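## Task

Move the foam block onto the coffee table in the neighbouring room. The robot must not tip over or finish leaning, and the block has to stay on the table without the robot supporting it.

## Robot and tools

ROBOT. A Hello Robot Stretch 3 with one arm: a two-wheel base (0.33 m long, 0.34 m wide), a lift sliding on a mast, and a telescoping arm that reaches out to the robot's right. The base cannot move sideways, so to shift the gripper forward or back you drive. Turning on the spot pivots about the point between the wheels, 0.05 m behind the front edge. With the arm in and the wrist folded, the sweep radius is 0.28 m; an unfolded level wrist reaches beyond it. Occasionally a loose object gets briefly nudged by an outside push.

FRAMES. Base frame: origin on the floor between the drive wheels, x forward, y left, z up. Odometry frame: the base frame where the scene began; heading is positive to the left, -3.142 to 3.142. hand_pose is reported in the base frame at the fingertip closing point.

execute_actions(actions): a list of actions run in order; an empty list only returns the current state and images. Each action is {"robot": ..., "steps": n, "until": ...}. steps is 1 to 450 control steps at 30 per second (default 1); {"steps": n} alone waits. "robot" is either one command, a list of up to 8 commands run one after another (entries may be {"pause_s": s}, s up to 15), or {"stop": true}, which brakes everything and clears the queue. A command may contain:
- "base": exactly one key. {"translate_m": d} is a straight drive offset in metres from where the base is when that command starts, forward positive, |d| at most 1. {"rotate_rad": d} is a turn offset in radians, counter-clockwise (left) positive, |d| at most 3.2.
- "joints": absolute targets by name; unnamed joints keep their targets. Ranges: lift_m 0 to 1.1 (arm height); arm_m 0 to 0.52 (extension); wrist_yaw_rad -1.345 to 4.42 (0 along the arm, positive toward the front, 3.0 folded over the base); wrist_pitch_rad -1.57 to 0.451 (negative tips fingers down); wrist_roll_rad -2.911 to 2.911; gripper_m -0.089 to 0.179 (bigger is wider; the true fingertip gap is 0.007 m smaller when nearly shut and 0.025 m smaller fully open, zero below 0.007); head_pan_rad -3.953 to 1.73 (positive left, -1.57 looks along the arm); head_tilt_rad -1.53 to 0.419 (negative down).
- "contact_limits": {"arm_m": effort %} from 1 to 100, the effort at which that arm move halts; lower is gentler.
Base and joint motions begin together and keep running across later calls and while you think. A new command overrides at once and throws away the rest of any older queue. One invalid value rejects the whole call.
"until" ends an action early when all its conditions hold. {"robot": {"status": "ended"}} waits until nothing is moving and no queue runs. Fields can be compared, e.g. {"lift_m": [">", 0.3]} or base_status ["!=", "moving"]; numbers compare at printed precision, so avoid "=" on readings. {"any": {"status": "ended"}} fires when any single motion or the queue finishes.

zoom_image(camera, region): camera is head_camera, nav_camera or wrist_camera; region is [x0, y0, x1, y1] in pixels of that camera's latest image, origin top-left, at most 504 by 504.

finished_scene(scene): ends the current scene (give its number) and reports success; irreversible. Let all motion end first, since whatever still moves is braked afterwards.

RESULTS. base_status shows progress as (translate_m done of goal). joint_goals, joint_status and measured_speeds per joint. Status words: moving, done (within tolerance), off_target (rested away from goal, may still push), contact_stop (lift or arm hit something and went slack), time_out, stopped, not_commanded, torque_fault (a wrist servo shut off for 10 s after hard pushing). Lines starting refused:, dropped: or replaced: explain rejected goals, abandoned queue items, or how an overridden motion ended. on_its_own reports goals the robot changed itself, slack or powered-off joints, resting efforts out of range, and tilt of 3 degrees or more. base_tilt gives forward/right lean in degrees. motor_effort is % of maximum with the peak since last result in brackets; readings are offset and noisy. lidar_m: 12 distances in 30-degree sectors, 1st ahead, counter-clockwise (4th left, 7th behind, 10th right), in a plane 0.17 m up, so it sees table legs, not tops; "-" means nothing seen. wrist_depth_mm and head_depth_mm are 7x7 median depth grids. Each call returns one image per camera; head_camera and nav_camera move with the head, wrist_camera rides on the gripper.

SPEED. Full base speed (0.30 m/s, 1.9 rad/s) only when stowed: lift_m under 0.30, arm_m under 0.03, wrist_yaw_rad over 2.54; otherwise 0.10 m/s and 0.63 rad/s.

GRIPPER. Grip by commanding gripper_m smaller than the object's width (smaller squeezes harder; too hard and a stall guard eases off, letting heavy or slick items slip). Release by opening at least 0.02 past the touch value. Neither the reading nor "done" proves you hold anything; check the wrist image.

AVOID. Fold or unfold the wrist only with lift_m between 0.32 and 0.95, wrist_pitch_rad -0.4 and roll near 0; once folded, lift may go down to 0.25. With wrist_yaw_rad below -0.4 keep pitch at -0.5 or lower. Pushing into something rigid with the gripper above about 0.45 m can tip the robot, and repeat pushes after a contact_stop are worse. Never drive while the gripper is pressing on or hooked to something fixed. If the base snags furniture (especially reversing), undo the last move in small steps, free the gripper, and lower lift_m to about 0.2 if it stays tilted. Lower objects gently onto the table rather than dropping them, open the gripper, and move away so nothing rests on the robot. Faster completion is better.

Each tool is called as name(argument=value, ...) on one line, values as JSON.

## Session

execute_actions(actions=[])

Scene clock: 0.00 s.
robot.base_odometry: x=+0.000 y=+0.000 heading=+0.000 (m, m, rad; robot's odometry frame)
robot.turned_by_wheels: +0.000 (rad since the last result)
robot.turned_by_imu: +0.000 (rad since the last result)
robot.base_tilt: forward=-0.2 right=+1.2 (deg)
robot.lidar_m: 1.42 1.55 1.11 0.95 0.79 0.79 0.89 0.98 0.97 1.09 1.95 2.96
robot.head_depth_mm: 1956 2857 2985 2975 3038 3011 2232 / 1952 2963 3113 3110 3109 3092 2224 / 1927 2693 2780 2724 2729 2770 2244 / 1940 2411 2417 2414 2347 2307 1981 / 1935 2111 2082 2089 2090 1957 1084 / 1842 1898 1880 1873 1876 1548 1035 / 1726 1711 1705 1698 1690 1569 1039
robot.base_status: not_commanded
robot.joint_positions: lift_m=+0.591 arm_m=+0.000 wrist_yaw_rad=+3.057 wrist_pitch_rad=-0.621 wrist_roll_rad=-0.019 gripper_m=+0.037 head_pan_rad=+0.000 head_tilt_rad=-0.008
robot.joint_goals: lift_m=+0.591 arm_m=+0.000 wrist_yaw_rad=+3.057 wrist_pitch_rad=-0.621 wrist_roll_rad=-0.019 gripper_m=+0.037 head_pan_rad=+0.000 head_tilt_rad=-0.008
robot.joint_status: lift_m=not_commanded arm_m=not_commanded wrist_yaw_rad=not_commanded wrist_pitch_rad=not_commanded wrist_roll_rad=not_commanded gripper_m=not_commanded head_pan_rad=not_commanded head_tilt_rad=not_commanded
robot.measured_speeds: translate_m=+0.000 rotate_rad=+0.000 lift_m=+0.000 arm_m=+0.000 wrist_yaw_rad=+0.000 wrist_pitch_rad=+0.000 wrist_roll_rad=+0.000 head_pan_rad=+0.000 head_tilt_rad=+0.000
robot: refusals=0 queue=idle queue_left=0
robot.motor_effort: left_wheel=+0 right_wheel=+0 lift_m=+26 arm_m=+1 wrist_yaw_rad=+0 wrist_pitch_rad=+5 wrist_roll_rad=+0 gripper_m=+0 head_pan_rad=+1 head_tilt_rad=+2 (%)
robot.hand_pose: x=-0.0047 y=+0.0485 z=+0.5607 quat_wxyz=(+0.243, +0.675, +0.190, +0.670) (m; robot's base frame)
robot.wrist_depth_mm: 610 676 956 - - - - / 632 759 - - - - - / 684 836 - - - - - / 736 888 - - - - - / 776 873 859 898 871 846 852 / 770 766 756 742 789 748 745 / 661 682 - 689 654 663 658
pictures: head_camera (sideways: a quarter turn clockwise sets it upright), nav_camera (sideways: a quarter turn counterclockwise sets it upright), wrist_camera
Images, in order (width x height): head_camera 896x504, nav_camera 672x504, wrist_camera 644x364.

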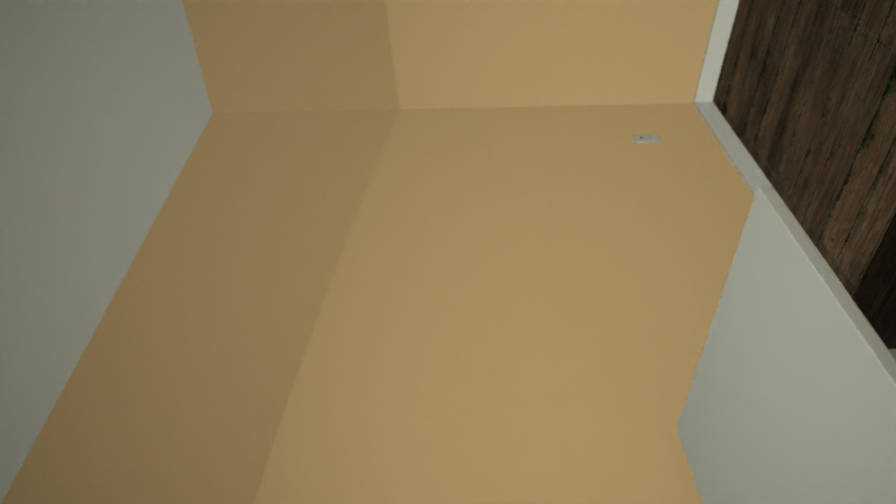

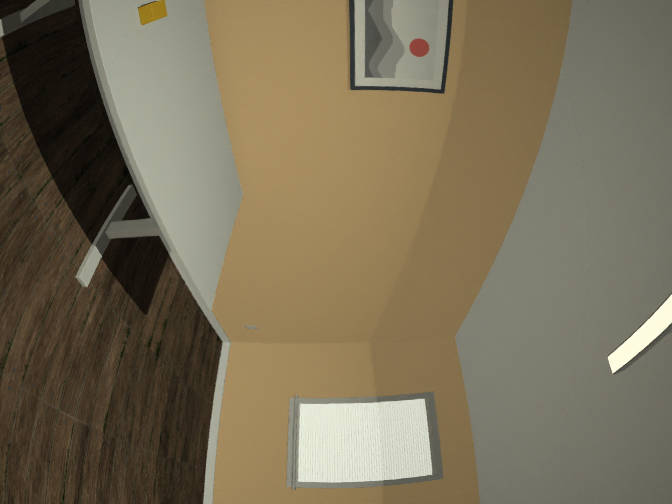

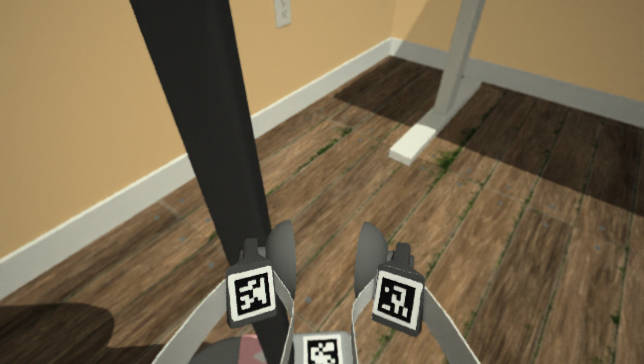

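execute_actions(actions=[{"robot":{"joints":{"head_pan_rad":0.9,"head_tilt_rad":-0.6}},"steps":150,"until":{"robot":{"status":"ended"}}}])

Scene clock: 3.17 s.
robot.base_odometry: x=+0.000 y=+0.000 heading=+0.000 (m, m, rad; robot's odometry frame)
robot.turned_by_wheels: +0.000 (rad since the last result)
robot.turned_by_imu: +0.001 (rad since the last result)
robot.base_tilt: forward=-0.2 right=+1.4 (deg)
robot.lidar_m: 1.42 1.55 1.11 0.95 0.79 0.79 0.89 0.97 0.97 1.09 1.94 2.97
robot.head_depth_mm: 1288 1429 1456 1038 1736 1483 1244 / 1298 1433 1462 1030 1739 1481 1242 / 1297 1419 1455 1033 1750 1465 1246 / 1295 1431 1446 1023 1733 1475 1243 / 1299 1435 1450 1034 1742 1463 1240 / 1300 1437 1450 1028 1590 1428 1242 / 1298 1442 1549 1033 1766 1471 1245
robot.base_status: not_commanded
robot.joint_positions: lift_m=+0.591 arm_m=+0.000 wrist_yaw_rad=+3.057 wrist_pitch_rad=-0.621 wrist_roll_rad=-0.019 gripper_m=+0.037 head_pan_rad=+0.893 head_tilt_rad=-0.592
robot.joint_goals: lift_m=+0.591 arm_m=+0.000 wrist_yaw_rad=+3.057 wrist_pitch_rad=-0.621 wrist_roll_rad=-0.019 gripper_m=+0.037 head_pan_rad=+0.900 head_tilt_rad=-0.600
robot.joint_status: lift_m=not_commanded arm_m=not_commanded wrist_yaw_rad=not_commanded wrist_pitch_rad=not_commanded wrist_roll_rad=not_commanded gripper_m=not_commanded head_pan_rad=done head_tilt_rad=done
robot.measured_speeds: translate_m=+0.000 rotate_rad=+0.000 lift_m=+0.000 arm_m=+0.000 wrist_yaw_rad=+0.000 wrist_pitch_rad=+0.000 wrist_roll_rad=+0.000 head_pan_rad=+0.000 head_tilt_rad=+0.000
robot: refusals=0 queue=done queue_left=0
robot.motor_effort: left_wheel=+0(1) right_wheel=+0(1) lift_m=+25(25) arm_m=+1(1) wrist_yaw_rad=+0(0) wrist_pitch_rad=+5(5) wrist_roll_rad=+0(0) gripper_m=-1(1) head_pan_rad=+4(51) head_tilt_rad=-4(35) (%)
robot.hand_pose: x=-0.0047 y=+0.0485 z=+0.5607 quat_wxyz=(+0.243, +0.675, +0.190, +0.670) (m; robot's base frame)
robot.wrist_depth_mm: 617 677 973 - - - - / 645 737 - - - - - / 676 838 - - - - - / 735 899 - - - - - / 765 847 849 852 857 841 855 / 746 740 763 741 760 751 738 / 678 666 - 694 660 659 656
pictures: head_camera (sideways: a quarter turn clockwise sets it upright), nav_camera (sideways: a quarter turn counterclockwise sets it upright), wrist_camera
camera_calibration (this result's frames):
head_camera: T_world_to_cam=[[-0.379309, -0.417312, -0.825818, 1.09602], [-0.748426, 0.663162, 0.00864477, -0.00664546], [0.544044, 0.621342, -0.56387, 0.688903], [0, 0, 0, 1]] pos_world=[0.0359625, 0.0337438, 1.29362]
nav_camera: T_world_to_cam=[[0.355522, 0.425573, 0.832161, -1.03379], [0.786727, -0.616958, -0.0205943, 0.0737052], [0.504644, 0.662005, -0.554151, 0.678662], [0, 0, 0, 1]] pos_world=[-0.0329333, 0.036149, 1.23788]
wrist_camera: T_world_to_cam=[[0.999706, -0.0219261, 0.0103914, 0.00536936], [-0.00727851, -0.679534, -0.733608, 0.485897], [0.0231465, 0.733317, -0.679493, 0.506724], [0, 0, 0, 1]] pos_world=[-0.01356, -0.0412875, 0.700718]
Images, in order (width x height): head_camera 896x504, nav_camera 672x504, wrist_camera 644x364.

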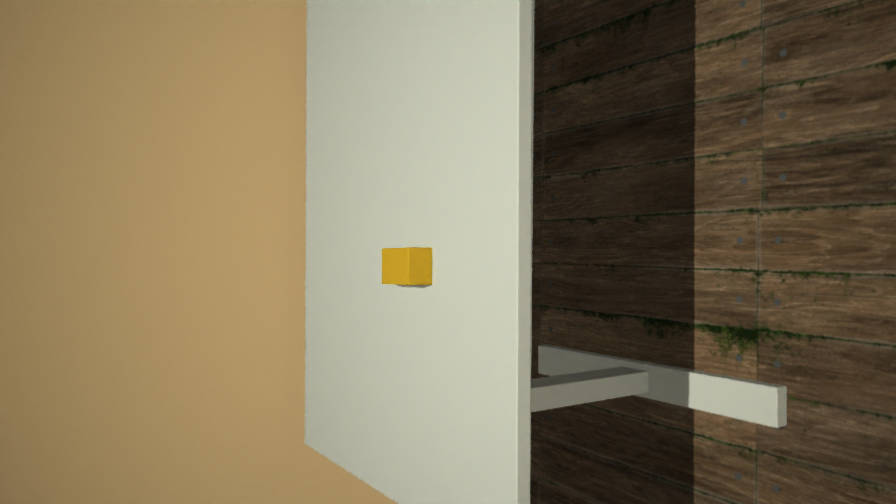

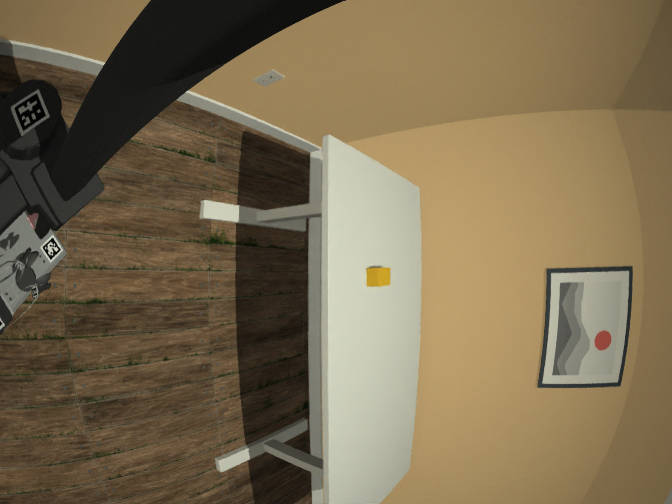

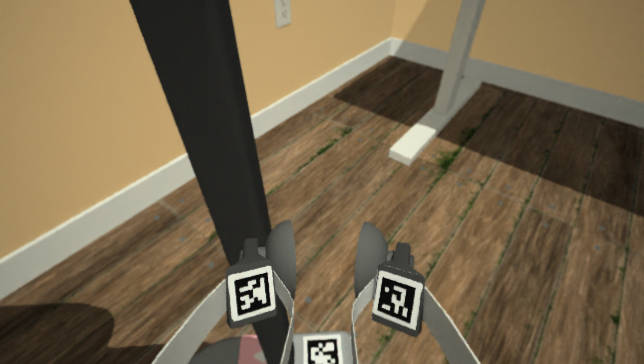

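execute_actions(actions=[{"robot":{"base":{"rotate_rad":0.852},"joints":{"head_pan_rad":-2.0,"head_tilt_rad":-0.3,"lift_m":0.85,"wrist_pitch_rad":-0.4,"wrist_roll_rad":0}},"steps":200,"until":{"robot":{"base_status":["!=","moving"]}}},{"robot":{"base":{"translate_m":0.25}},"steps":200,"until":{"robot":{"status":"ended"}}}])

Scene clock: 19.70 s.
robot.base_odometry: x=+0.165 y=+0.188 heading=+0.852 (m, m, rad; robot's odometry frame)
robot.turned_by_wheels: +0.852 (rad since the last result)
robot.turned_by_imu: +0.859 (rad since the last result)
robot.base_tilt: forward=-0.2 right=+1.5 (deg)
robot.lidar_m: 1.30 0.87 0.81 0.79 0.82 1.13 1.22 1.27 1.87 2.97 1.24 1.34
robot.head_depth_mm: 1628 1685 1740 1812 1902 1799 1530 / 1835 1927 2014 2097 2201 1921 1519 / 2130 2239 2396 2489 2478 1966 1524 / 2415 2586 2691 2937 2635 1922 1528 / 2796 2888 3025 3181 2648 1962 1532 / 2624 2790 2907 3122 2723 1938 1528 / 2496 2610 2796 2917 2658 1945 1528
robot.base_status: done (translate_m +0.2500 of +0.2500)
robot.joint_positions: lift_m=+0.850 arm_m=+0.000 wrist_yaw_rad=+3.057 wrist_pitch_rad=-0.419 wrist_roll_rad=-0.005 gripper_m=+0.037 head_pan_rad=-1.993 head_tilt_rad=-0.310
robot.joint_goals: lift_m=+0.850 arm_m=+0.000 wrist_yaw_rad=+3.057 wrist_pitch_rad=-0.400 wrist_roll_rad=+0.000 gripper_m=+0.037 head_pan_rad=-2.000 head_tilt_rad=-0.300
robot.joint_status: lift_m=done arm_m=not_commanded wrist_yaw_rad=not_commanded wrist_pitch_rad=done wrist_roll_rad=done gripper_m=not_commanded head_pan_rad=done head_tilt_rad=done
robot.measured_speeds: translate_m=+0.000 rotate_rad=+0.000 lift_m=+0.000 arm_m=+0.000 wrist_yaw_rad=+0.000 wrist_pitch_rad=+0.000 wrist_roll_rad=+0.000 head_pan_rad=+0.000 head_tilt_rad=+0.000
robot: refusals=0 queue=done queue_left=0
robot.motor_effort: left_wheel=-4(8) right_wheel=+4(9) lift_m=+30(31) arm_m=+1(0) wrist_yaw_rad=+0(0) wrist_pitch_rad=+7(9) wrist_roll_rad=+3(2) gripper_m=+0(0) head_pan_rad=-3(54) head_tilt_rad=+5(27) (%)
robot.hand_pose: x=-0.0023 y=+0.0782 z=+0.8622 quat_wxyz=(+0.176, +0.695, +0.118, +0.687) (m; robot's base frame)
robot.wrist_depth_mm: 743 728 741 734 734 759 774 / 754 780 789 803 815 833 847 / 817 859 868 900 881 915 932 / 914 973 935 - 980 - - / - - - - - - - / - - - - - - - / - - - - - - -
pictures: head_camera (sideways: a quarter turn clockwise sets it upright), nav_camera (sideways: a quarter turn counterclockwise sets it upright), wrist_camera
camera_calibration (this result's frames):
head_camera: T_world_to_cam=[[0.157927, 0.269527, -0.949955, 1.25468], [0.893672, -0.448209, 0.0214016, -0.0332758], [-0.42001, -0.852329, -0.311653, 0.366586], [0, 0, 0, 1]] pos_world=[-0.0144403, -0.0406329, 1.30685]
nav_camera: T_world_to_cam=[[-0.132237, -0.270191, 0.953682, -1.18935], [-0.91942, 0.392945, -0.0161593, 0.0783457], [-0.370378, -0.878972, -0.300381, 0.353777], [0, 0, 0, 1]] pos_world=[0.0457877, -0.0411787, 1.2418]
wrist_camera: T_world_to_cam=[[0.999474, -0.0308956, 0.00985014, 0.00156471], [-0.00760748, -0.518675, -0.854938, 0.819255], [0.0315228, 0.854413, -0.518637, 0.541568], [0, 0, 0, 1]] pos_world=[-0.0124031, -0.0377474, 0.981274]
Images, in order (width x height): head_camera 896x504, nav_camera 672x504, wrist_camera 644x364.

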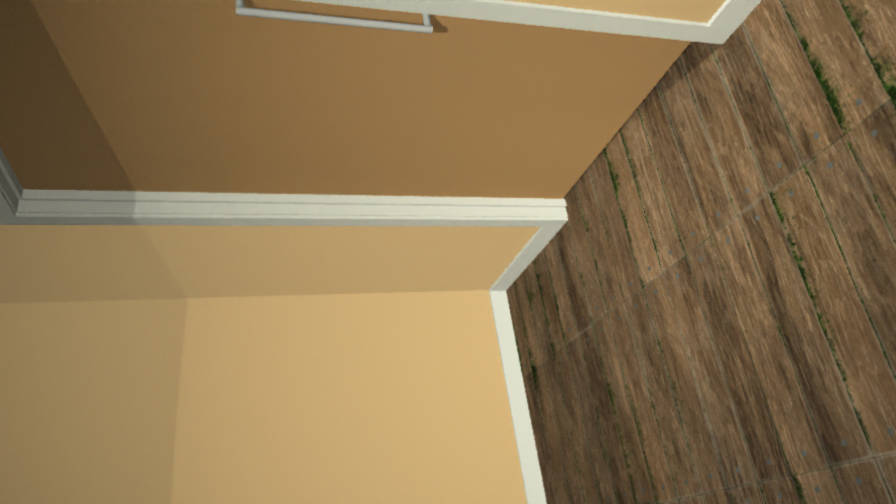

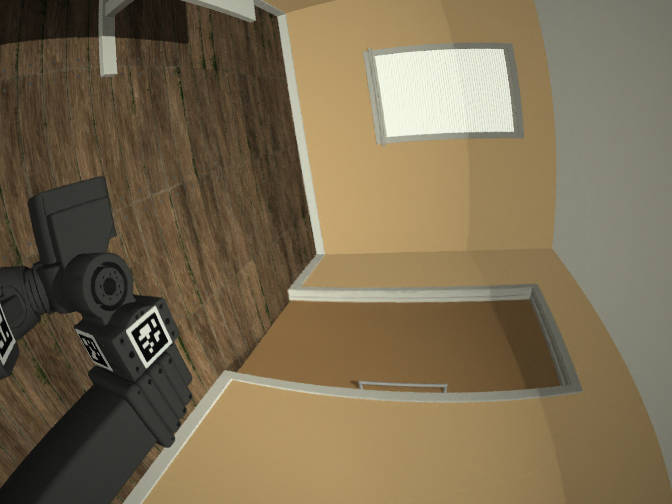

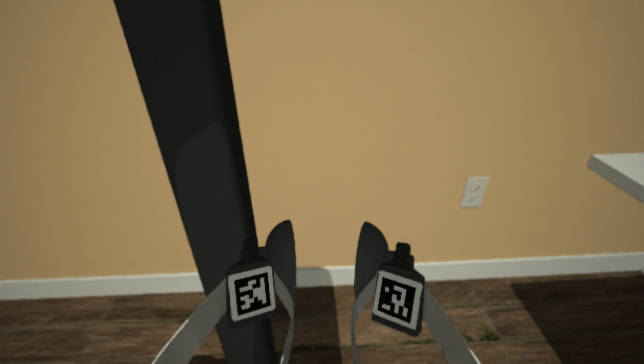

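zoom_image(camera="nav_camera", region=[200, 240, 620, 440])

zoom_image(camera="head_camera", region=[400, 0, 800, 300])

Region (200, 240, 620, 440) of nav_camera's 672x504 image, scaled by 1.200, with more detail than that image has; it fills the top 240 rows of this view, and the rest is white.

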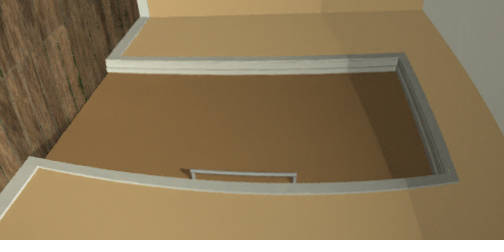

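Region (400, 0, 800, 300) of head_camera's 896x504 image, scaled by 1.260, with more detail than that image has; it fills the top 378 rows of this view, and the rest is white.

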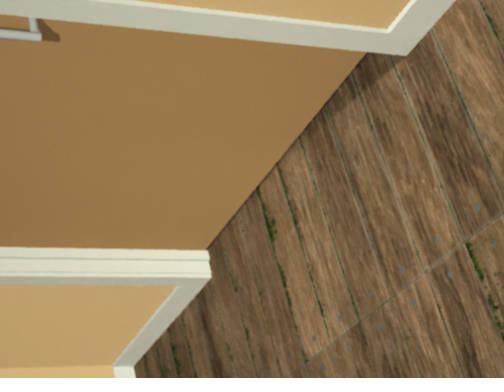

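execute_actions(actions=[{"robot":{"base":{"rotate_rad":1.565},"joints":{"head_pan_rad":-1.57,"head_tilt_rad":-0.75,"wrist_yaw_rad":0,"gripper_m":0.14,"arm_m":0.2}},"steps":300,"until":{"robot":{"status":"ended"}}}])

Scene clock: 33.03 s.
robot.base_odometry: x=+0.165 y=+0.188 heading=+2.417 (m, m, rad; robot's odometry frame)
robot.turned_by_wheels: +1.565 (rad since the last result)
robot.turned_by_imu: +1.572 (rad since the last result)
robot.base_tilt: forward=-0.2 right=+1.3 (deg)
robot.lidar_m: 0.79 0.82 1.12 1.22 1.27 1.85 2.97 1.24 1.34 1.30 0.87 0.81
robot.head_depth_mm: 1129 1272 1077 875 - - 1168 / 1121 1266 1119 - 1497 1347 1170 / 1114 1261 1123 - 1510 1346 1168 / 1117 1250 1113 - 1493 1345 1170 / 1108 1245 1067 815 1458 1336 1172 / 1098 1249 1065 838 748 1330 1161 / 1096 1239 1066 839 748 1334 1172
robot.base_status: done (rotate_rad +1.5649 of +1.5650)
robot.joint_positions: lift_m=+0.850 arm_m=+0.200 wrist_yaw_rad=+0.002 wrist_pitch_rad=-0.419 wrist_roll_rad=-0.004 gripper_m=+0.140 head_pan_rad=-1.577 head_tilt_rad=-0.741
robot.joint_goals: lift_m=+0.850 arm_m=+0.200 wrist_yaw_rad=+0.000 wrist_pitch_rad=-0.400 wrist_roll_rad=+0.000 gripper_m=+0.140 head_pan_rad=-1.570 head_tilt_rad=-0.750
robot.joint_status: lift_m=done arm_m=done wrist_yaw_rad=done wrist_pitch_rad=done wrist_roll_rad=done gripper_m=done head_pan_rad=done head_tilt_rad=done
robot.measured_speeds: translate_m=+0.000 rotate_rad=+0.000 lift_m=+0.000 arm_m=+0.000 wrist_yaw_rad=+0.000 wrist_pitch_rad=+0.000 wrist_roll_rad=+0.000 head_pan_rad=+0.000 head_tilt_rad=+0.000
robot: refusals=0 queue=done queue_left=0
robot.motor_effort: left_wheel=-3(10) right_wheel=+3(8) lift_m=+30(31) arm_m=+3(4) wrist_yaw_rad=-2(3) wrist_pitch_rad=+7(7) wrist_roll_rad=+2(3) gripper_m=-1(82) head_pan_rad=+5(43) head_tilt_rad=-4(31) (%)
robot.hand_pose: x=-0.0210 y=-0.5689 z=+0.8622 quat_wxyz=(+0.693, +0.148, -0.690, -0.146) (m; robot's base frame)
robot.wrist_depth_mm: 768 764 787 740 759 747 736 / 839 844 848 817 814 808 807 / 915 672 658 642 641 662 638 / 518 489 492 485 483 486 487 / 390 407 389 358 384 394 381 / 323 - 321 320 320 - 317 / 285 266 276 277 273 266 269
pictures: head_camera (sideways: a quarter turn clockwise sets it upright), nav_camera (sideways: a quarter turn counterclockwise sets it upright), wrist_camera
camera_calibration (this result's frames):
head_camera: T_world_to_cam=[[0.0377406, 0.678837, -0.733319, 0.972899], [0.99855, -0.0538035, 0.00158461, -0.00810951], [-0.0383795, -0.732315, -0.679883, 0.843371], [0, 0, 0, 1]] pos_world=[0.00374811, -0.0432624, 1.28685]
nav_camera: T_world_to_cam=[[-0.0139885, -0.671526, 0.740849, -0.912508], [-0.999744, -0.00376719, -0.0222916, 0.0868082], [0.0177603, -0.740972, -0.671301, 0.83403], [0, 0, 0, 1]] pos_world=[0.0592088, 0.00554724, 1.23785]
wrist_camera: T_world_to_cam=[[-0.998407, -0.055745, 0.00871189, -0.0547886], [-0.0363468, 0.517361, -0.854995, 1.07231], [0.0431545, -0.85395, -0.518563, 0.123383], [0, 0, 0, 1]] pos_world=[-0.0210506, -0.452466, 0.981283]
Images, in order (width x height): head_camera 896x504, nav_camera 672x504, wrist_camera 644x364.

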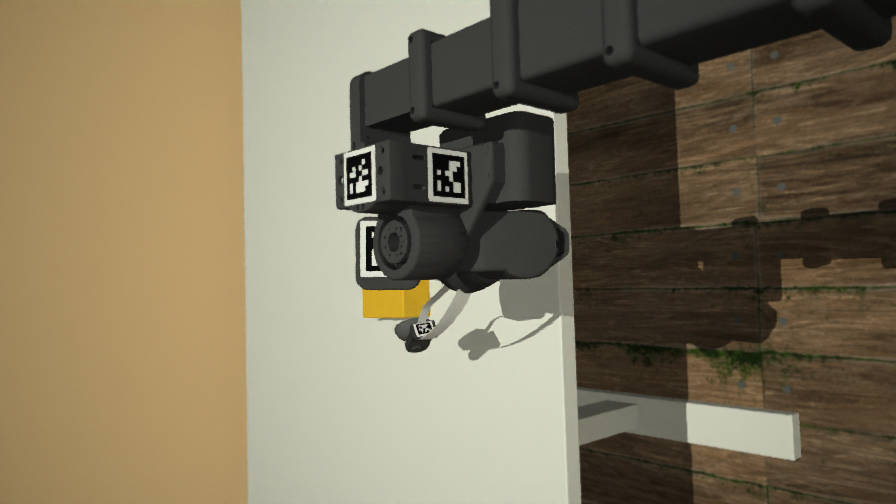

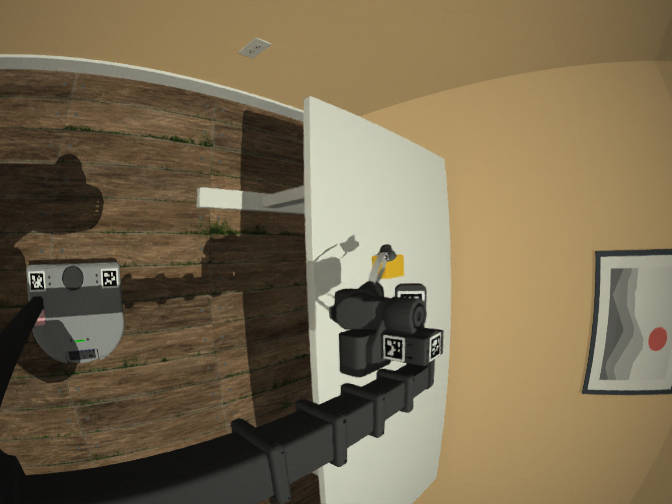

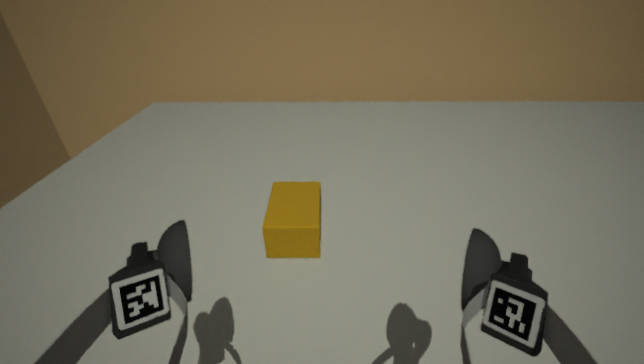

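execute_actions(actions=[{"robot":{"base":{"translate_m":0.04},"joints":{"lift_m":0.748,"arm_m":0.27}},"steps":300,"until":{"robot":{"status":"ended"}}}])

Scene clock: 41.53 s.
robot.base_odometry: x=+0.135 y=+0.215 heading=+2.417 (m, m, rad; robot's odometry frame)
robot.turned_by_wheels: +0.000 (rad since the last result)
robot.turned_by_imu: +0.002 (rad since the last result)
robot.base_tilt: forward=-0.3 right=+1.4 (deg)
robot.lidar_m: 0.75 0.78 1.06 1.22 1.27 1.85 3.00 1.27 1.34 0.89 0.86 0.78
robot.head_depth_mm: 1130 1276 1080 844 1473 1401 - / 1114 1270 1078 869 - 1329 1157 / 1116 1266 1069 - 1501 1334 1171 / 1110 1264 1075 - 1500 1342 1173 / 1115 1250 1068 839 1462 1342 1168 / 1101 1238 1064 840 747 1311 1160 / 1094 1241 1060 836 748 1337 1161
robot.base_status: done (translate_m +0.0400 of +0.0400)
robot.joint_positions: lift_m=+0.748 arm_m=+0.270 wrist_yaw_rad=+0.002 wrist_pitch_rad=-0.419 wrist_roll_rad=-0.004 gripper_m=+0.140 head_pan_rad=-1.577 head_tilt_rad=-0.741
robot.joint_goals: lift_m=+0.748 arm_m=+0.270 wrist_yaw_rad=+0.000 wrist_pitch_rad=-0.400 wrist_roll_rad=+0.000 gripper_m=+0.140 head_pan_rad=-1.570 head_tilt_rad=-0.750
robot.joint_status: lift_m=done arm_m=done wrist_yaw_rad=done wrist_pitch_rad=done wrist_roll_rad=done gripper_m=done head_pan_rad=done head_tilt_rad=done
robot.measured_speeds: translate_m=+0.000 rotate_rad=+0.000 lift_m=+0.000 arm_m=+0.000 wrist_yaw_rad=+0.000 wrist_pitch_rad=+0.000 wrist_roll_rad=+0.000 head_pan_rad=+0.000 head_tilt_rad=+0.000
robot: refusals=0 queue=done queue_left=0
robot.motor_effort: left_wheel=-4(6) right_wheel=+3(8) lift_m=+20(31) arm_m=+4(3) wrist_yaw_rad=-1(2) wrist_pitch_rad=+7(7) wrist_roll_rad=+2(2) gripper_m=+0(0) head_pan_rad=+5(3) head_tilt_rad=-4(5) (%)
robot.hand_pose: x=-0.0211 y=-0.6389 z=+0.7607 quat_wxyz=(+0.693, +0.148, -0.690, -0.146) (m; robot's base frame)
robot.wrist_depth_mm: 711 717 691 701 676 685 679 / 801 618 619 622 616 607 601 / 411 406 406 354 398 395 395 / 303 302 299 225 299 294 294 / 239 249 239 229 235 239 232 / 198 - 197 195 195 - 194 / - 164 168 168 167 161 166
pictures: head_camera (sideways: a quarter turn clockwise sets it upright), nav_camera (sideways: a quarter turn counterclockwise sets it upright), wrist_camera
camera_calibration (this result's frames):
head_camera: T_world_to_cam=[[0.0377407, 0.678837, -0.733319, 0.972899], [0.99855, -0.0538038, 0.00158462, -0.00810952], [-0.0383796, -0.732315, -0.679883, 0.843371], [0, 0, 0, 1]] pos_world=[0.0037481, -0.0432624, 1.28685]
nav_camera: T_world_to_cam=[[-0.0139887, -0.671526, 0.740849, -0.912508], [-0.999744, -0.00376695, -0.0222916, 0.0868082], [0.0177601, -0.740972, -0.671301, 0.83403], [0, 0, 0, 1]] pos_world=[0.0592088, 0.00554722, 1.23785]
wrist_camera: T_world_to_cam=[[-0.998429, -0.0553413, 0.0087205, -0.057646], [-0.0361381, 0.517239, -0.855078, 1.02174], [0.0428105, -0.85405, -0.518427, 0.0108006], [0, 0, 0, 1]] pos_world=[-0.0210941, -0.52245, 0.87977]
Images, in order (width x height): head_camera 896x504, nav_camera 672x504, wrist_camera 644x364.

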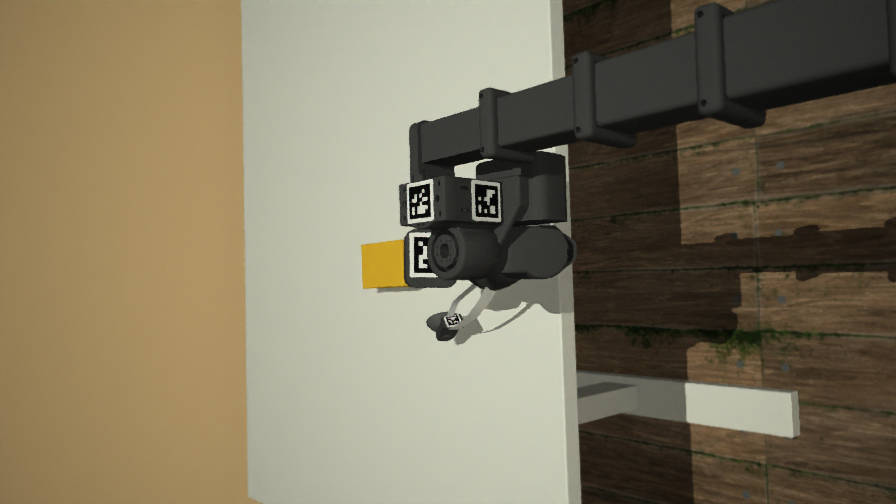

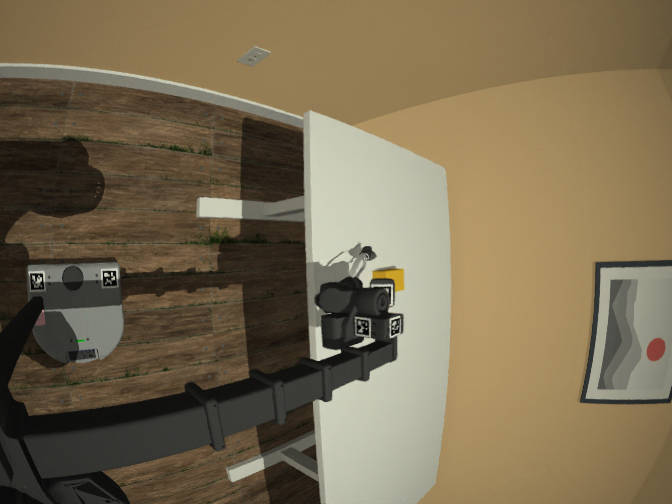

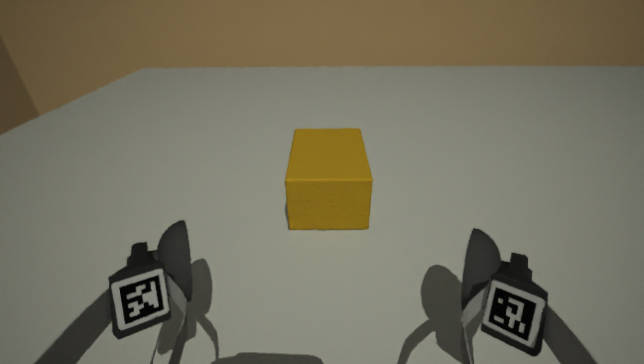

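execute_actions(actions=[{"robot":[{"joints":{"lift_m":0.737,"arm_m":0.38}},{"joints":{"gripper_m":0.02}},{"joints":{"lift_m":0.80}}],"steps":400,"until":{"robot":{"status":"ended"}}}])

Scene clock: 47.83 s.
robot.base_odometry: x=+0.135 y=+0.215 heading=+2.417 (m, m, rad; robot's odometry frame)
robot.turned_by_wheels: +0.000 (rad since the last result)
robot.turned_by_imu: +0.002 (rad since the last result)
robot.base_tilt: forward=-0.1 right=+1.3 (deg)
robot.lidar_m: 0.75 0.78 1.06 1.22 1.26 1.86 3.00 1.27 1.34 0.89 0.86 0.78
robot.head_depth_mm: 1130 1278 1077 846 742 - - / 1120 1272 1117 - 1485 1324 1169 / 1118 1256 - 821 1466 1353 1170 / 1113 1252 1188 815 1476 1339 1167 / 1107 1254 1071 837 1473 1340 1163 / 1102 1250 1064 840 747 1311 1160 / 1098 1233 1063 838 746 1330 1162
robot.base_status: done (translate_m +0.0400 of +0.0400)
robot.joint_positions: lift_m=+0.800 arm_m=+0.380 wrist_yaw_rad=+0.002 wrist_pitch_rad=-0.419 wrist_roll_rad=-0.004 gripper_m=+0.021 head_pan_rad=-1.577 head_tilt_rad=-0.741
robot.joint_goals: lift_m=+0.800 arm_m=+0.380 wrist_yaw_rad=+0.000 wrist_pitch_rad=-0.400 wrist_roll_rad=+0.000 gripper_m=+0.020 head_pan_rad=-1.570 head_tilt_rad=-0.750
robot.joint_status: lift_m=done arm_m=done wrist_yaw_rad=done wrist_pitch_rad=done wrist_roll_rad=done gripper_m=done head_pan_rad=done head_tilt_rad=done
robot.measured_speeds: translate_m=+0.000 rotate_rad=+0.000 lift_m=+0.000 arm_m=+0.000 wrist_yaw_rad=+0.000 wrist_pitch_rad=+0.000 wrist_roll_rad=+0.000 head_pan_rad=+0.000 head_tilt_rad=+0.000
robot: refusals=0 queue=done queue_left=0
robot.motor_effort: left_wheel=-4(4) right_wheel=+4(3) lift_m=+31(30) arm_m=+3(3) wrist_yaw_rad=-2(1) wrist_pitch_rad=+7(7) wrist_roll_rad=+2(2) gripper_m=-16(92) head_pan_rad=+4(5) head_tilt_rad=-5(5) (%)
robot.hand_pose: x=-0.0212 y=-0.7489 z=+0.8123 quat_wxyz=(+0.693, +0.148, -0.690, -0.146) (m; robot's base frame)
robot.wrist_depth_mm: 612 604 615 615 610 597 593 / 679 666 668 645 655 622 634 / 725 531 535 522 533 515 527 / 401 395 397 190 393 385 384 / 320 313 313 153 311 309 312 / 262 261 132 126 126 256 255 / 222 223 216 127 208 217 219
pictures: head_camera (sideways: a quarter turn clockwise sets it upright), nav_camera (sideways: a quarter turn counterclockwise sets it upright), wrist_camera
camera_calibration (this result's frames):
head_camera: T_world_to_cam=[[0.0377406, 0.678837, -0.733318, 0.972899], [0.99855, -0.0538035, 0.00158459, -0.00810948], [-0.0383794, -0.732315, -0.679884, 0.843372], [0, 0, 0, 1]] pos_world=[0.00374811, -0.0432624, 1.28685]
nav_camera: T_world_to_cam=[[-0.0139885, -0.671526, 0.740849, -0.912507], [-0.999744, -0.00376718, -0.0222916, 0.0868082], [0.0177603, -0.740971, -0.671302, 0.834031], [0, 0, 0, 1]] pos_world=[0.0592088, 0.00554727, 1.23785]
wrist_camera: T_world_to_cam=[[-0.998453, -0.054904, 0.0087284, -0.0639617], [-0.0359077, 0.517041, -0.855207, 1.12272], [0.0424413, -0.854198, -0.518213, -0.0567219], [0, 0, 0, 1]] pos_world=[-0.0211412, -0.632455, 0.93132]
Images, in order (width x height): head_camera 896x504, nav_camera 672x504, wrist_camera 644x364.

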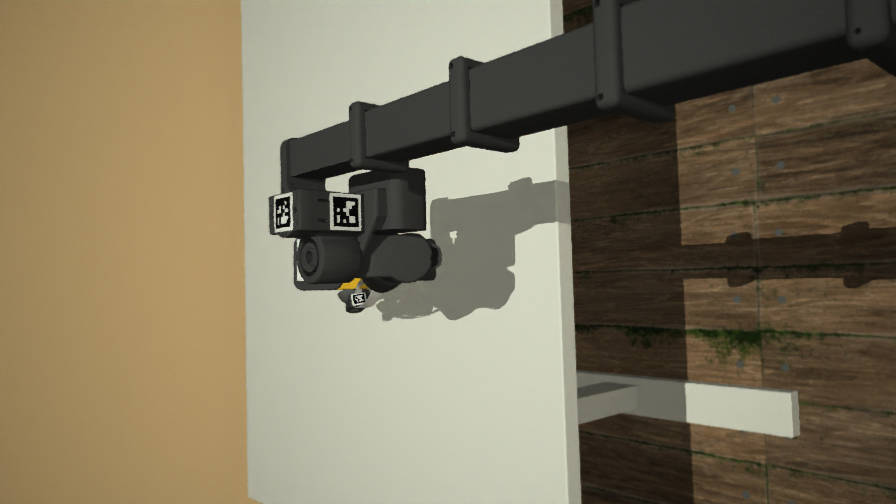

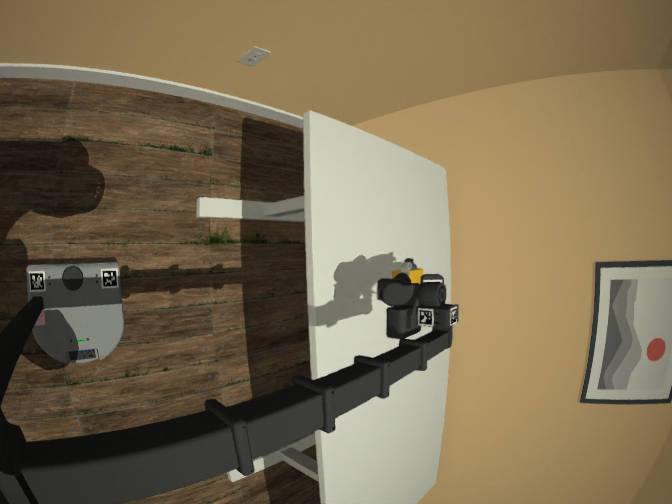

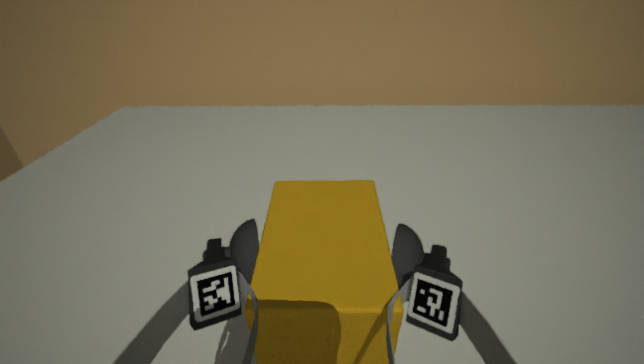

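execute_actions(actions=[{"robot":{"joints":{"arm_m":0.0,"wrist_yaw_rad":2.85,"gripper_m":0.01,"head_pan_rad":-3.14,"head_tilt_rad":-0.6}},"steps":200,"until":{"robot":{"arm_m":["<",0.1]}}},{"robot":{"base":{"rotate_rad":-0.47},"joints":{"lift_m":0.27}},"steps":200,"until":{"robot":{"base_status":["!=","moving"]}}},{"robot":{"base":{"translate_m":-0.5}},"steps":300,"until":{"robot":{"lift_m":["<",0.295]}}},{"robot":{"base":{"translate_m":-1.0}},"steps":300,"until":{"robot":{"status":"ended"}}}])

Scene clock: 70.20 s.
robot.base_odometry: x=+0.606 y=-0.979 heading=+1.947 (m, m, rad; robot's odometry frame)
robot.turned_by_wheels: -0.470 (rad since the last result)
robot.turned_by_imu: -0.475 (rad since the last result)
robot.base_tilt: forward=-0.1 right=+1.3 (deg)
robot.lidar_m: 1.93 1.88 0.87 0.66 0.65 0.76 1.09 1.87 1.97 1.92 1.42 1.97
robot.head_depth_mm: 831 886 952 1018 1106 1206 1227 / 930 1009 1087 1187 1289 1403 1241 / 1054 1153 1274 1420 1578 1464 1230 / 1108 1233 1378 1564 1708 1461 1239 / 1336 1501 1718 1979 1771 1467 1238 / 1605 1791 1990 2166 1774 1460 1234 / 1573 1712 1896 2046 1768 1451 1236
robot.base_status: done (translate_m -1.0000 of -1.0000)
robot.joint_positions: lift_m=+0.270 arm_m=+0.001 wrist_yaw_rad=+2.848 wrist_pitch_rad=-0.419 wrist_roll_rad=-0.002 gripper_m=+0.011 head_pan_rad=-3.133 head_tilt_rad=-0.605
robot.joint_goals: lift_m=+0.270 arm_m=+0.000 wrist_yaw_rad=+2.850 wrist_pitch_rad=-0.400 wrist_roll_rad=+0.000 gripper_m=+0.010 head_pan_rad=-3.140 head_tilt_rad=-0.600
robot.joint_status: lift_m=done arm_m=done wrist_yaw_rad=done wrist_pitch_rad=done wrist_roll_rad=done gripper_m=done head_pan_rad=done head_tilt_rad=done
robot.measured_speeds: translate_m=+0.000 rotate_rad=+0.000 lift_m=+0.000 arm_m=+0.000 wrist_yaw_rad=+0.000 wrist_pitch_rad=+0.000 wrist_roll_rad=+0.000 head_pan_rad=+0.000 head_tilt_rad=+0.000
robot: refusals=0 queue=done queue_left=0
robot.motor_effort: left_wheel=+2(8) right_wheel=-3(11) lift_m=+21(32) arm_m=-2(2) wrist_yaw_rad=+0(3) wrist_pitch_rad=+7(7) wrist_roll_rad=+1(2) gripper_m=-22(63) head_pan_rad=-4(53) head_tilt_rad=+3(18) (%)
robot.hand_pose: x=+0.0437 y=+0.0691 z=+0.2827 quat_wxyz=(+0.247, +0.705, +0.045, +0.664) (m; robot's base frame)
robot.wrist_depth_mm: - 564 675 832 - - - / - 610 728 896 - - - / - 659 784 941 - 984 947 / 552 693 737 191 738 745 737 / 590 - 607 152 584 586 574 / 497 - 132 127 126 492 489 / 437 - - 126 395 417 417
pictures: head_camera (sideways: a quarter turn clockwise sets it upright), nav_camera (sideways: a quarter turn counterclockwise sets it upright), wrist_camera
camera_calibration (this result's frames):
head_camera: T_world_to_cam=[[0.573878, -0.028747, -0.818436, 1.08058], [-0.0385968, -0.999223, 0.00803333, -0.0101793], [-0.818031, 0.0269789, -0.574541, 0.711094], [0, 0, 0, 1]] pos_world=[-0.0388164, 0.00170752, 1.29302]
nav_camera: T_world_to_cam=[[-0.565271, 0.00511206, 0.824889, -1.01869], [-0.021257, 0.999558, -0.0207613, 0.078851], [-0.824631, -0.0292704, -0.564913, 0.700772], [0, 0, 0, 1]] pos_world=[0.00371604, -0.0530967, 1.23782]
wrist_camera: T_world_to_cam=[[0.971129, -0.238437, 0.00748461, -0.022644], [-0.117399, -0.504996, -0.8551, 0.323321], [0.207667, 0.829534, -0.518409, 0.241323], [0, 0, 0, 1]] pos_world=[0.00983312, -0.0423084, 0.401745]
Images, in order (width x height): head_camera 896x504, nav_camera 672x504, wrist_camera 644x364.

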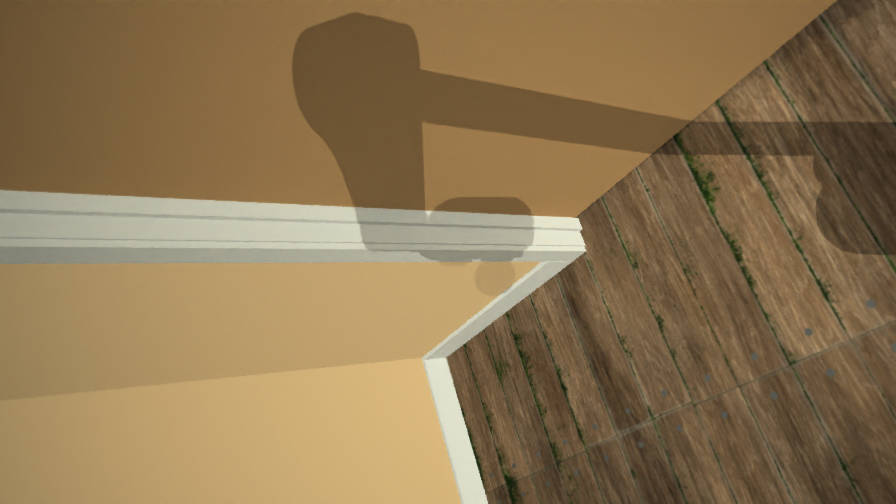

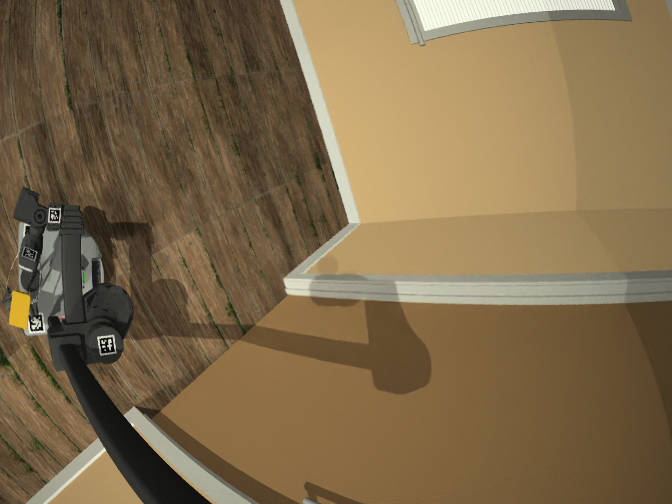

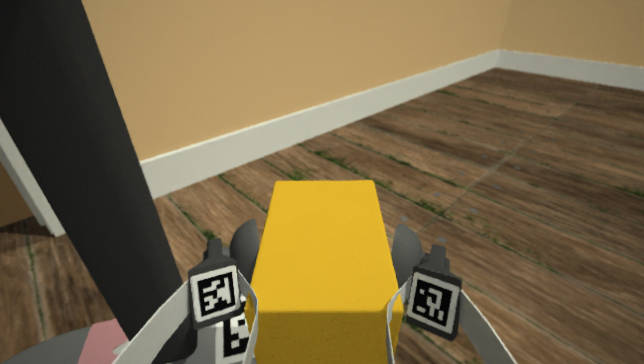

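execute_actions(actions=[{"robot":[{"base":{"translate_m":-0.68}},{"base":{"rotate_rad":-1.086},"joints":{"head_tilt_rad":-0.9}},{"joints":{"lift_m":0.32}},{"base":{"translate_m":-0.25}}],"steps":450,"until":{"robot":{"status":"ended"}}}])

Scene clock: 84.70 s.
robot.base_odometry: x=+0.693 y=-1.802 heading=+0.861 (m, m, rad; robot's odometry frame)
robot.turned_by_wheels: -1.086 (rad since the last result)
robot.turned_by_imu: -1.087 (rad since the last result)
robot.base_tilt: forward=-0.2 right=+1.4 (deg)
robot.lidar_m: 2.42 2.11 2.57 0.53 0.53 0.33 0.29 0.29 0.34 0.50 1.32 1.82
robot.head_depth_mm: - 317 386 495 690 1142 1140 / - 305 369 468 640 993 1135 / - 299 354 444 595 846 - / - 294 340 421 556 777 - / - 291 327 402 523 740 1025 / - - 315 383 492 682 1015 / - - 304 367 465 631 962
robot.base_status: done (translate_m -0.2500 of -0.2500)
robot.joint_positions: lift_m=+0.320 arm_m=+0.001 wrist_yaw_rad=+2.850 wrist_pitch_rad=-0.420 wrist_roll_rad=-0.002 gripper_m=+0.011 head_pan_rad=-3.134 head_tilt_rad=-0.893
robot.joint_goals: lift_m=+0.320 arm_m=+0.000 wrist_yaw_rad=+2.850 wrist_pitch_rad=-0.400 wrist_roll_rad=+0.000 gripper_m=+0.010 head_pan_rad=-3.140 head_tilt_rad=-0.900
robot.joint_status: lift_m=done arm_m=done wrist_yaw_rad=done wrist_pitch_rad=done wrist_roll_rad=done gripper_m=done head_pan_rad=done head_tilt_rad=done
robot.measured_speeds: translate_m=+0.000 rotate_rad=+0.000 lift_m=+0.000 arm_m=+0.000 wrist_yaw_rad=+0.000 wrist_pitch_rad=+0.000 wrist_roll_rad=+0.000 head_pan_rad=+0.000 head_tilt_rad=+0.000
robot: refusals=0 queue=done queue_left=0
robot.motor_effort: left_wheel=-1(51) right_wheel=+1(53) lift_m=+29(33) arm_m=-2(2) wrist_yaw_rad=+0(1) wrist_pitch_rad=+7(8) wrist_roll_rad=+1(2) gripper_m=-20(20) head_pan_rad=-3(4) head_tilt_rad=-5(30) (%)
robot.hand_pose: x=+0.0433 y=+0.0691 z=+0.3321 quat_wxyz=(+0.247, +0.705, +0.046, +0.664) (m; robot's base frame)
robot.wrist_depth_mm: - 468 - - - - - / - 489 - - - - - / - 535 - - - - - / 838 581 800 191 840 840 821 / 675 - 662 153 665 663 652 / 557 - 132 127 126 554 552 / 483 484 133 127 445 470 476
pictures: head_camera (sideways: a quarter turn clockwise sets it upright), nav_camera (sideways: a quarter turn counterclockwise sets it upright), wrist_camera
camera_calibration (this result's frames):
head_camera: T_world_to_cam=[[0.782463, -0.0278104, -0.622075, 0.823395], [-0.0400179, -0.999183, -0.0056663, 0.00766526], [-0.621409, 0.0293278, -0.782937, 0.980947], [0, 0, 0, 1]] pos_world=[-0.0344003, 0.00178891, 1.28028]
nav_camera: T_world_to_cam=[[-0.776059, 0.00414995, 0.630647, -0.764253], [-0.0137658, 0.999629, -0.0235178, 0.0823857], [-0.630511, -0.0269326, -0.775713, 0.973774], [0, 0, 0, 1]] pos_world=[0.0220041, -0.0529572, 1.23928]
wrist_camera: T_world_to_cam=[[0.971508, -0.236889, 0.00744222, -0.0227562], [-0.116784, -0.505796, -0.854711, 0.365456], [0.206236, 0.82949, -0.51905, 0.267265], [0, 0, 0, 1]] pos_world=[0.00966763, -0.0422379, 0.451253]
Images, in order (width x height): head_camera 896x504, nav_camera 672x504, wrist_camera 644x364.

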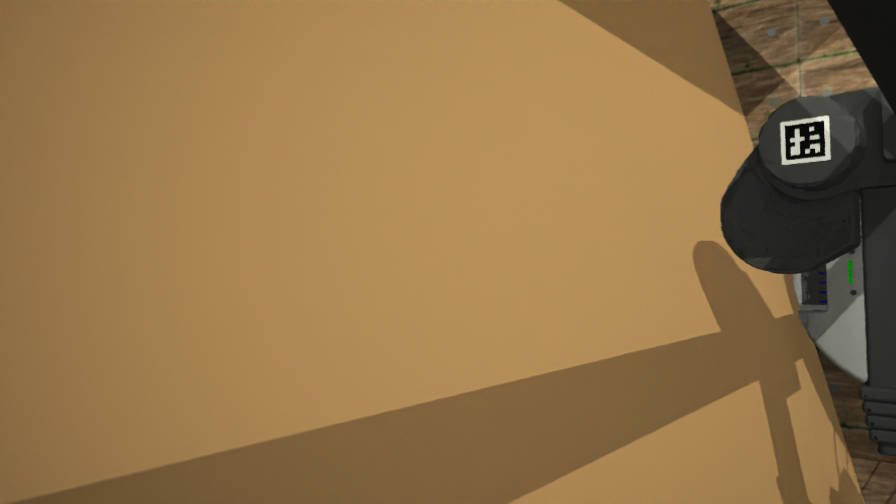

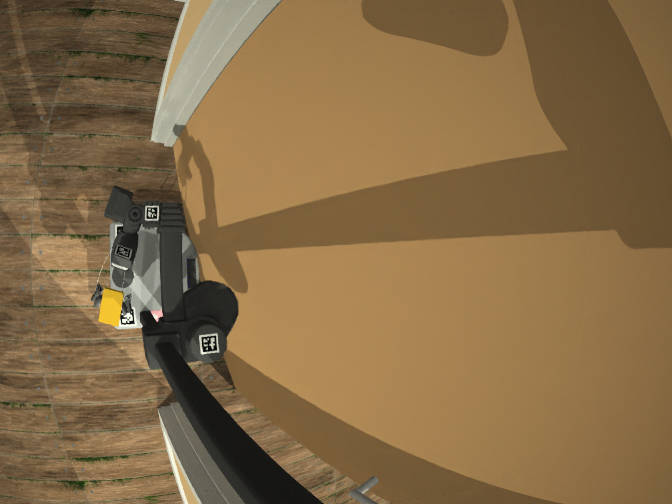

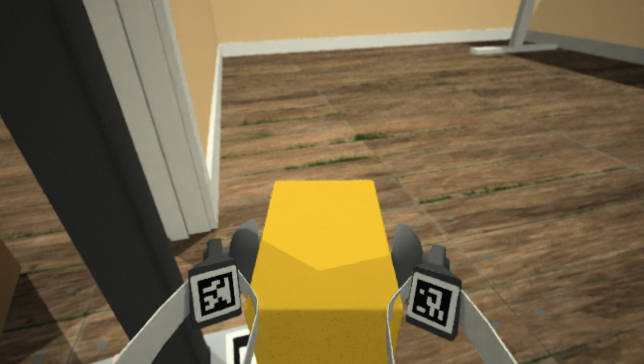

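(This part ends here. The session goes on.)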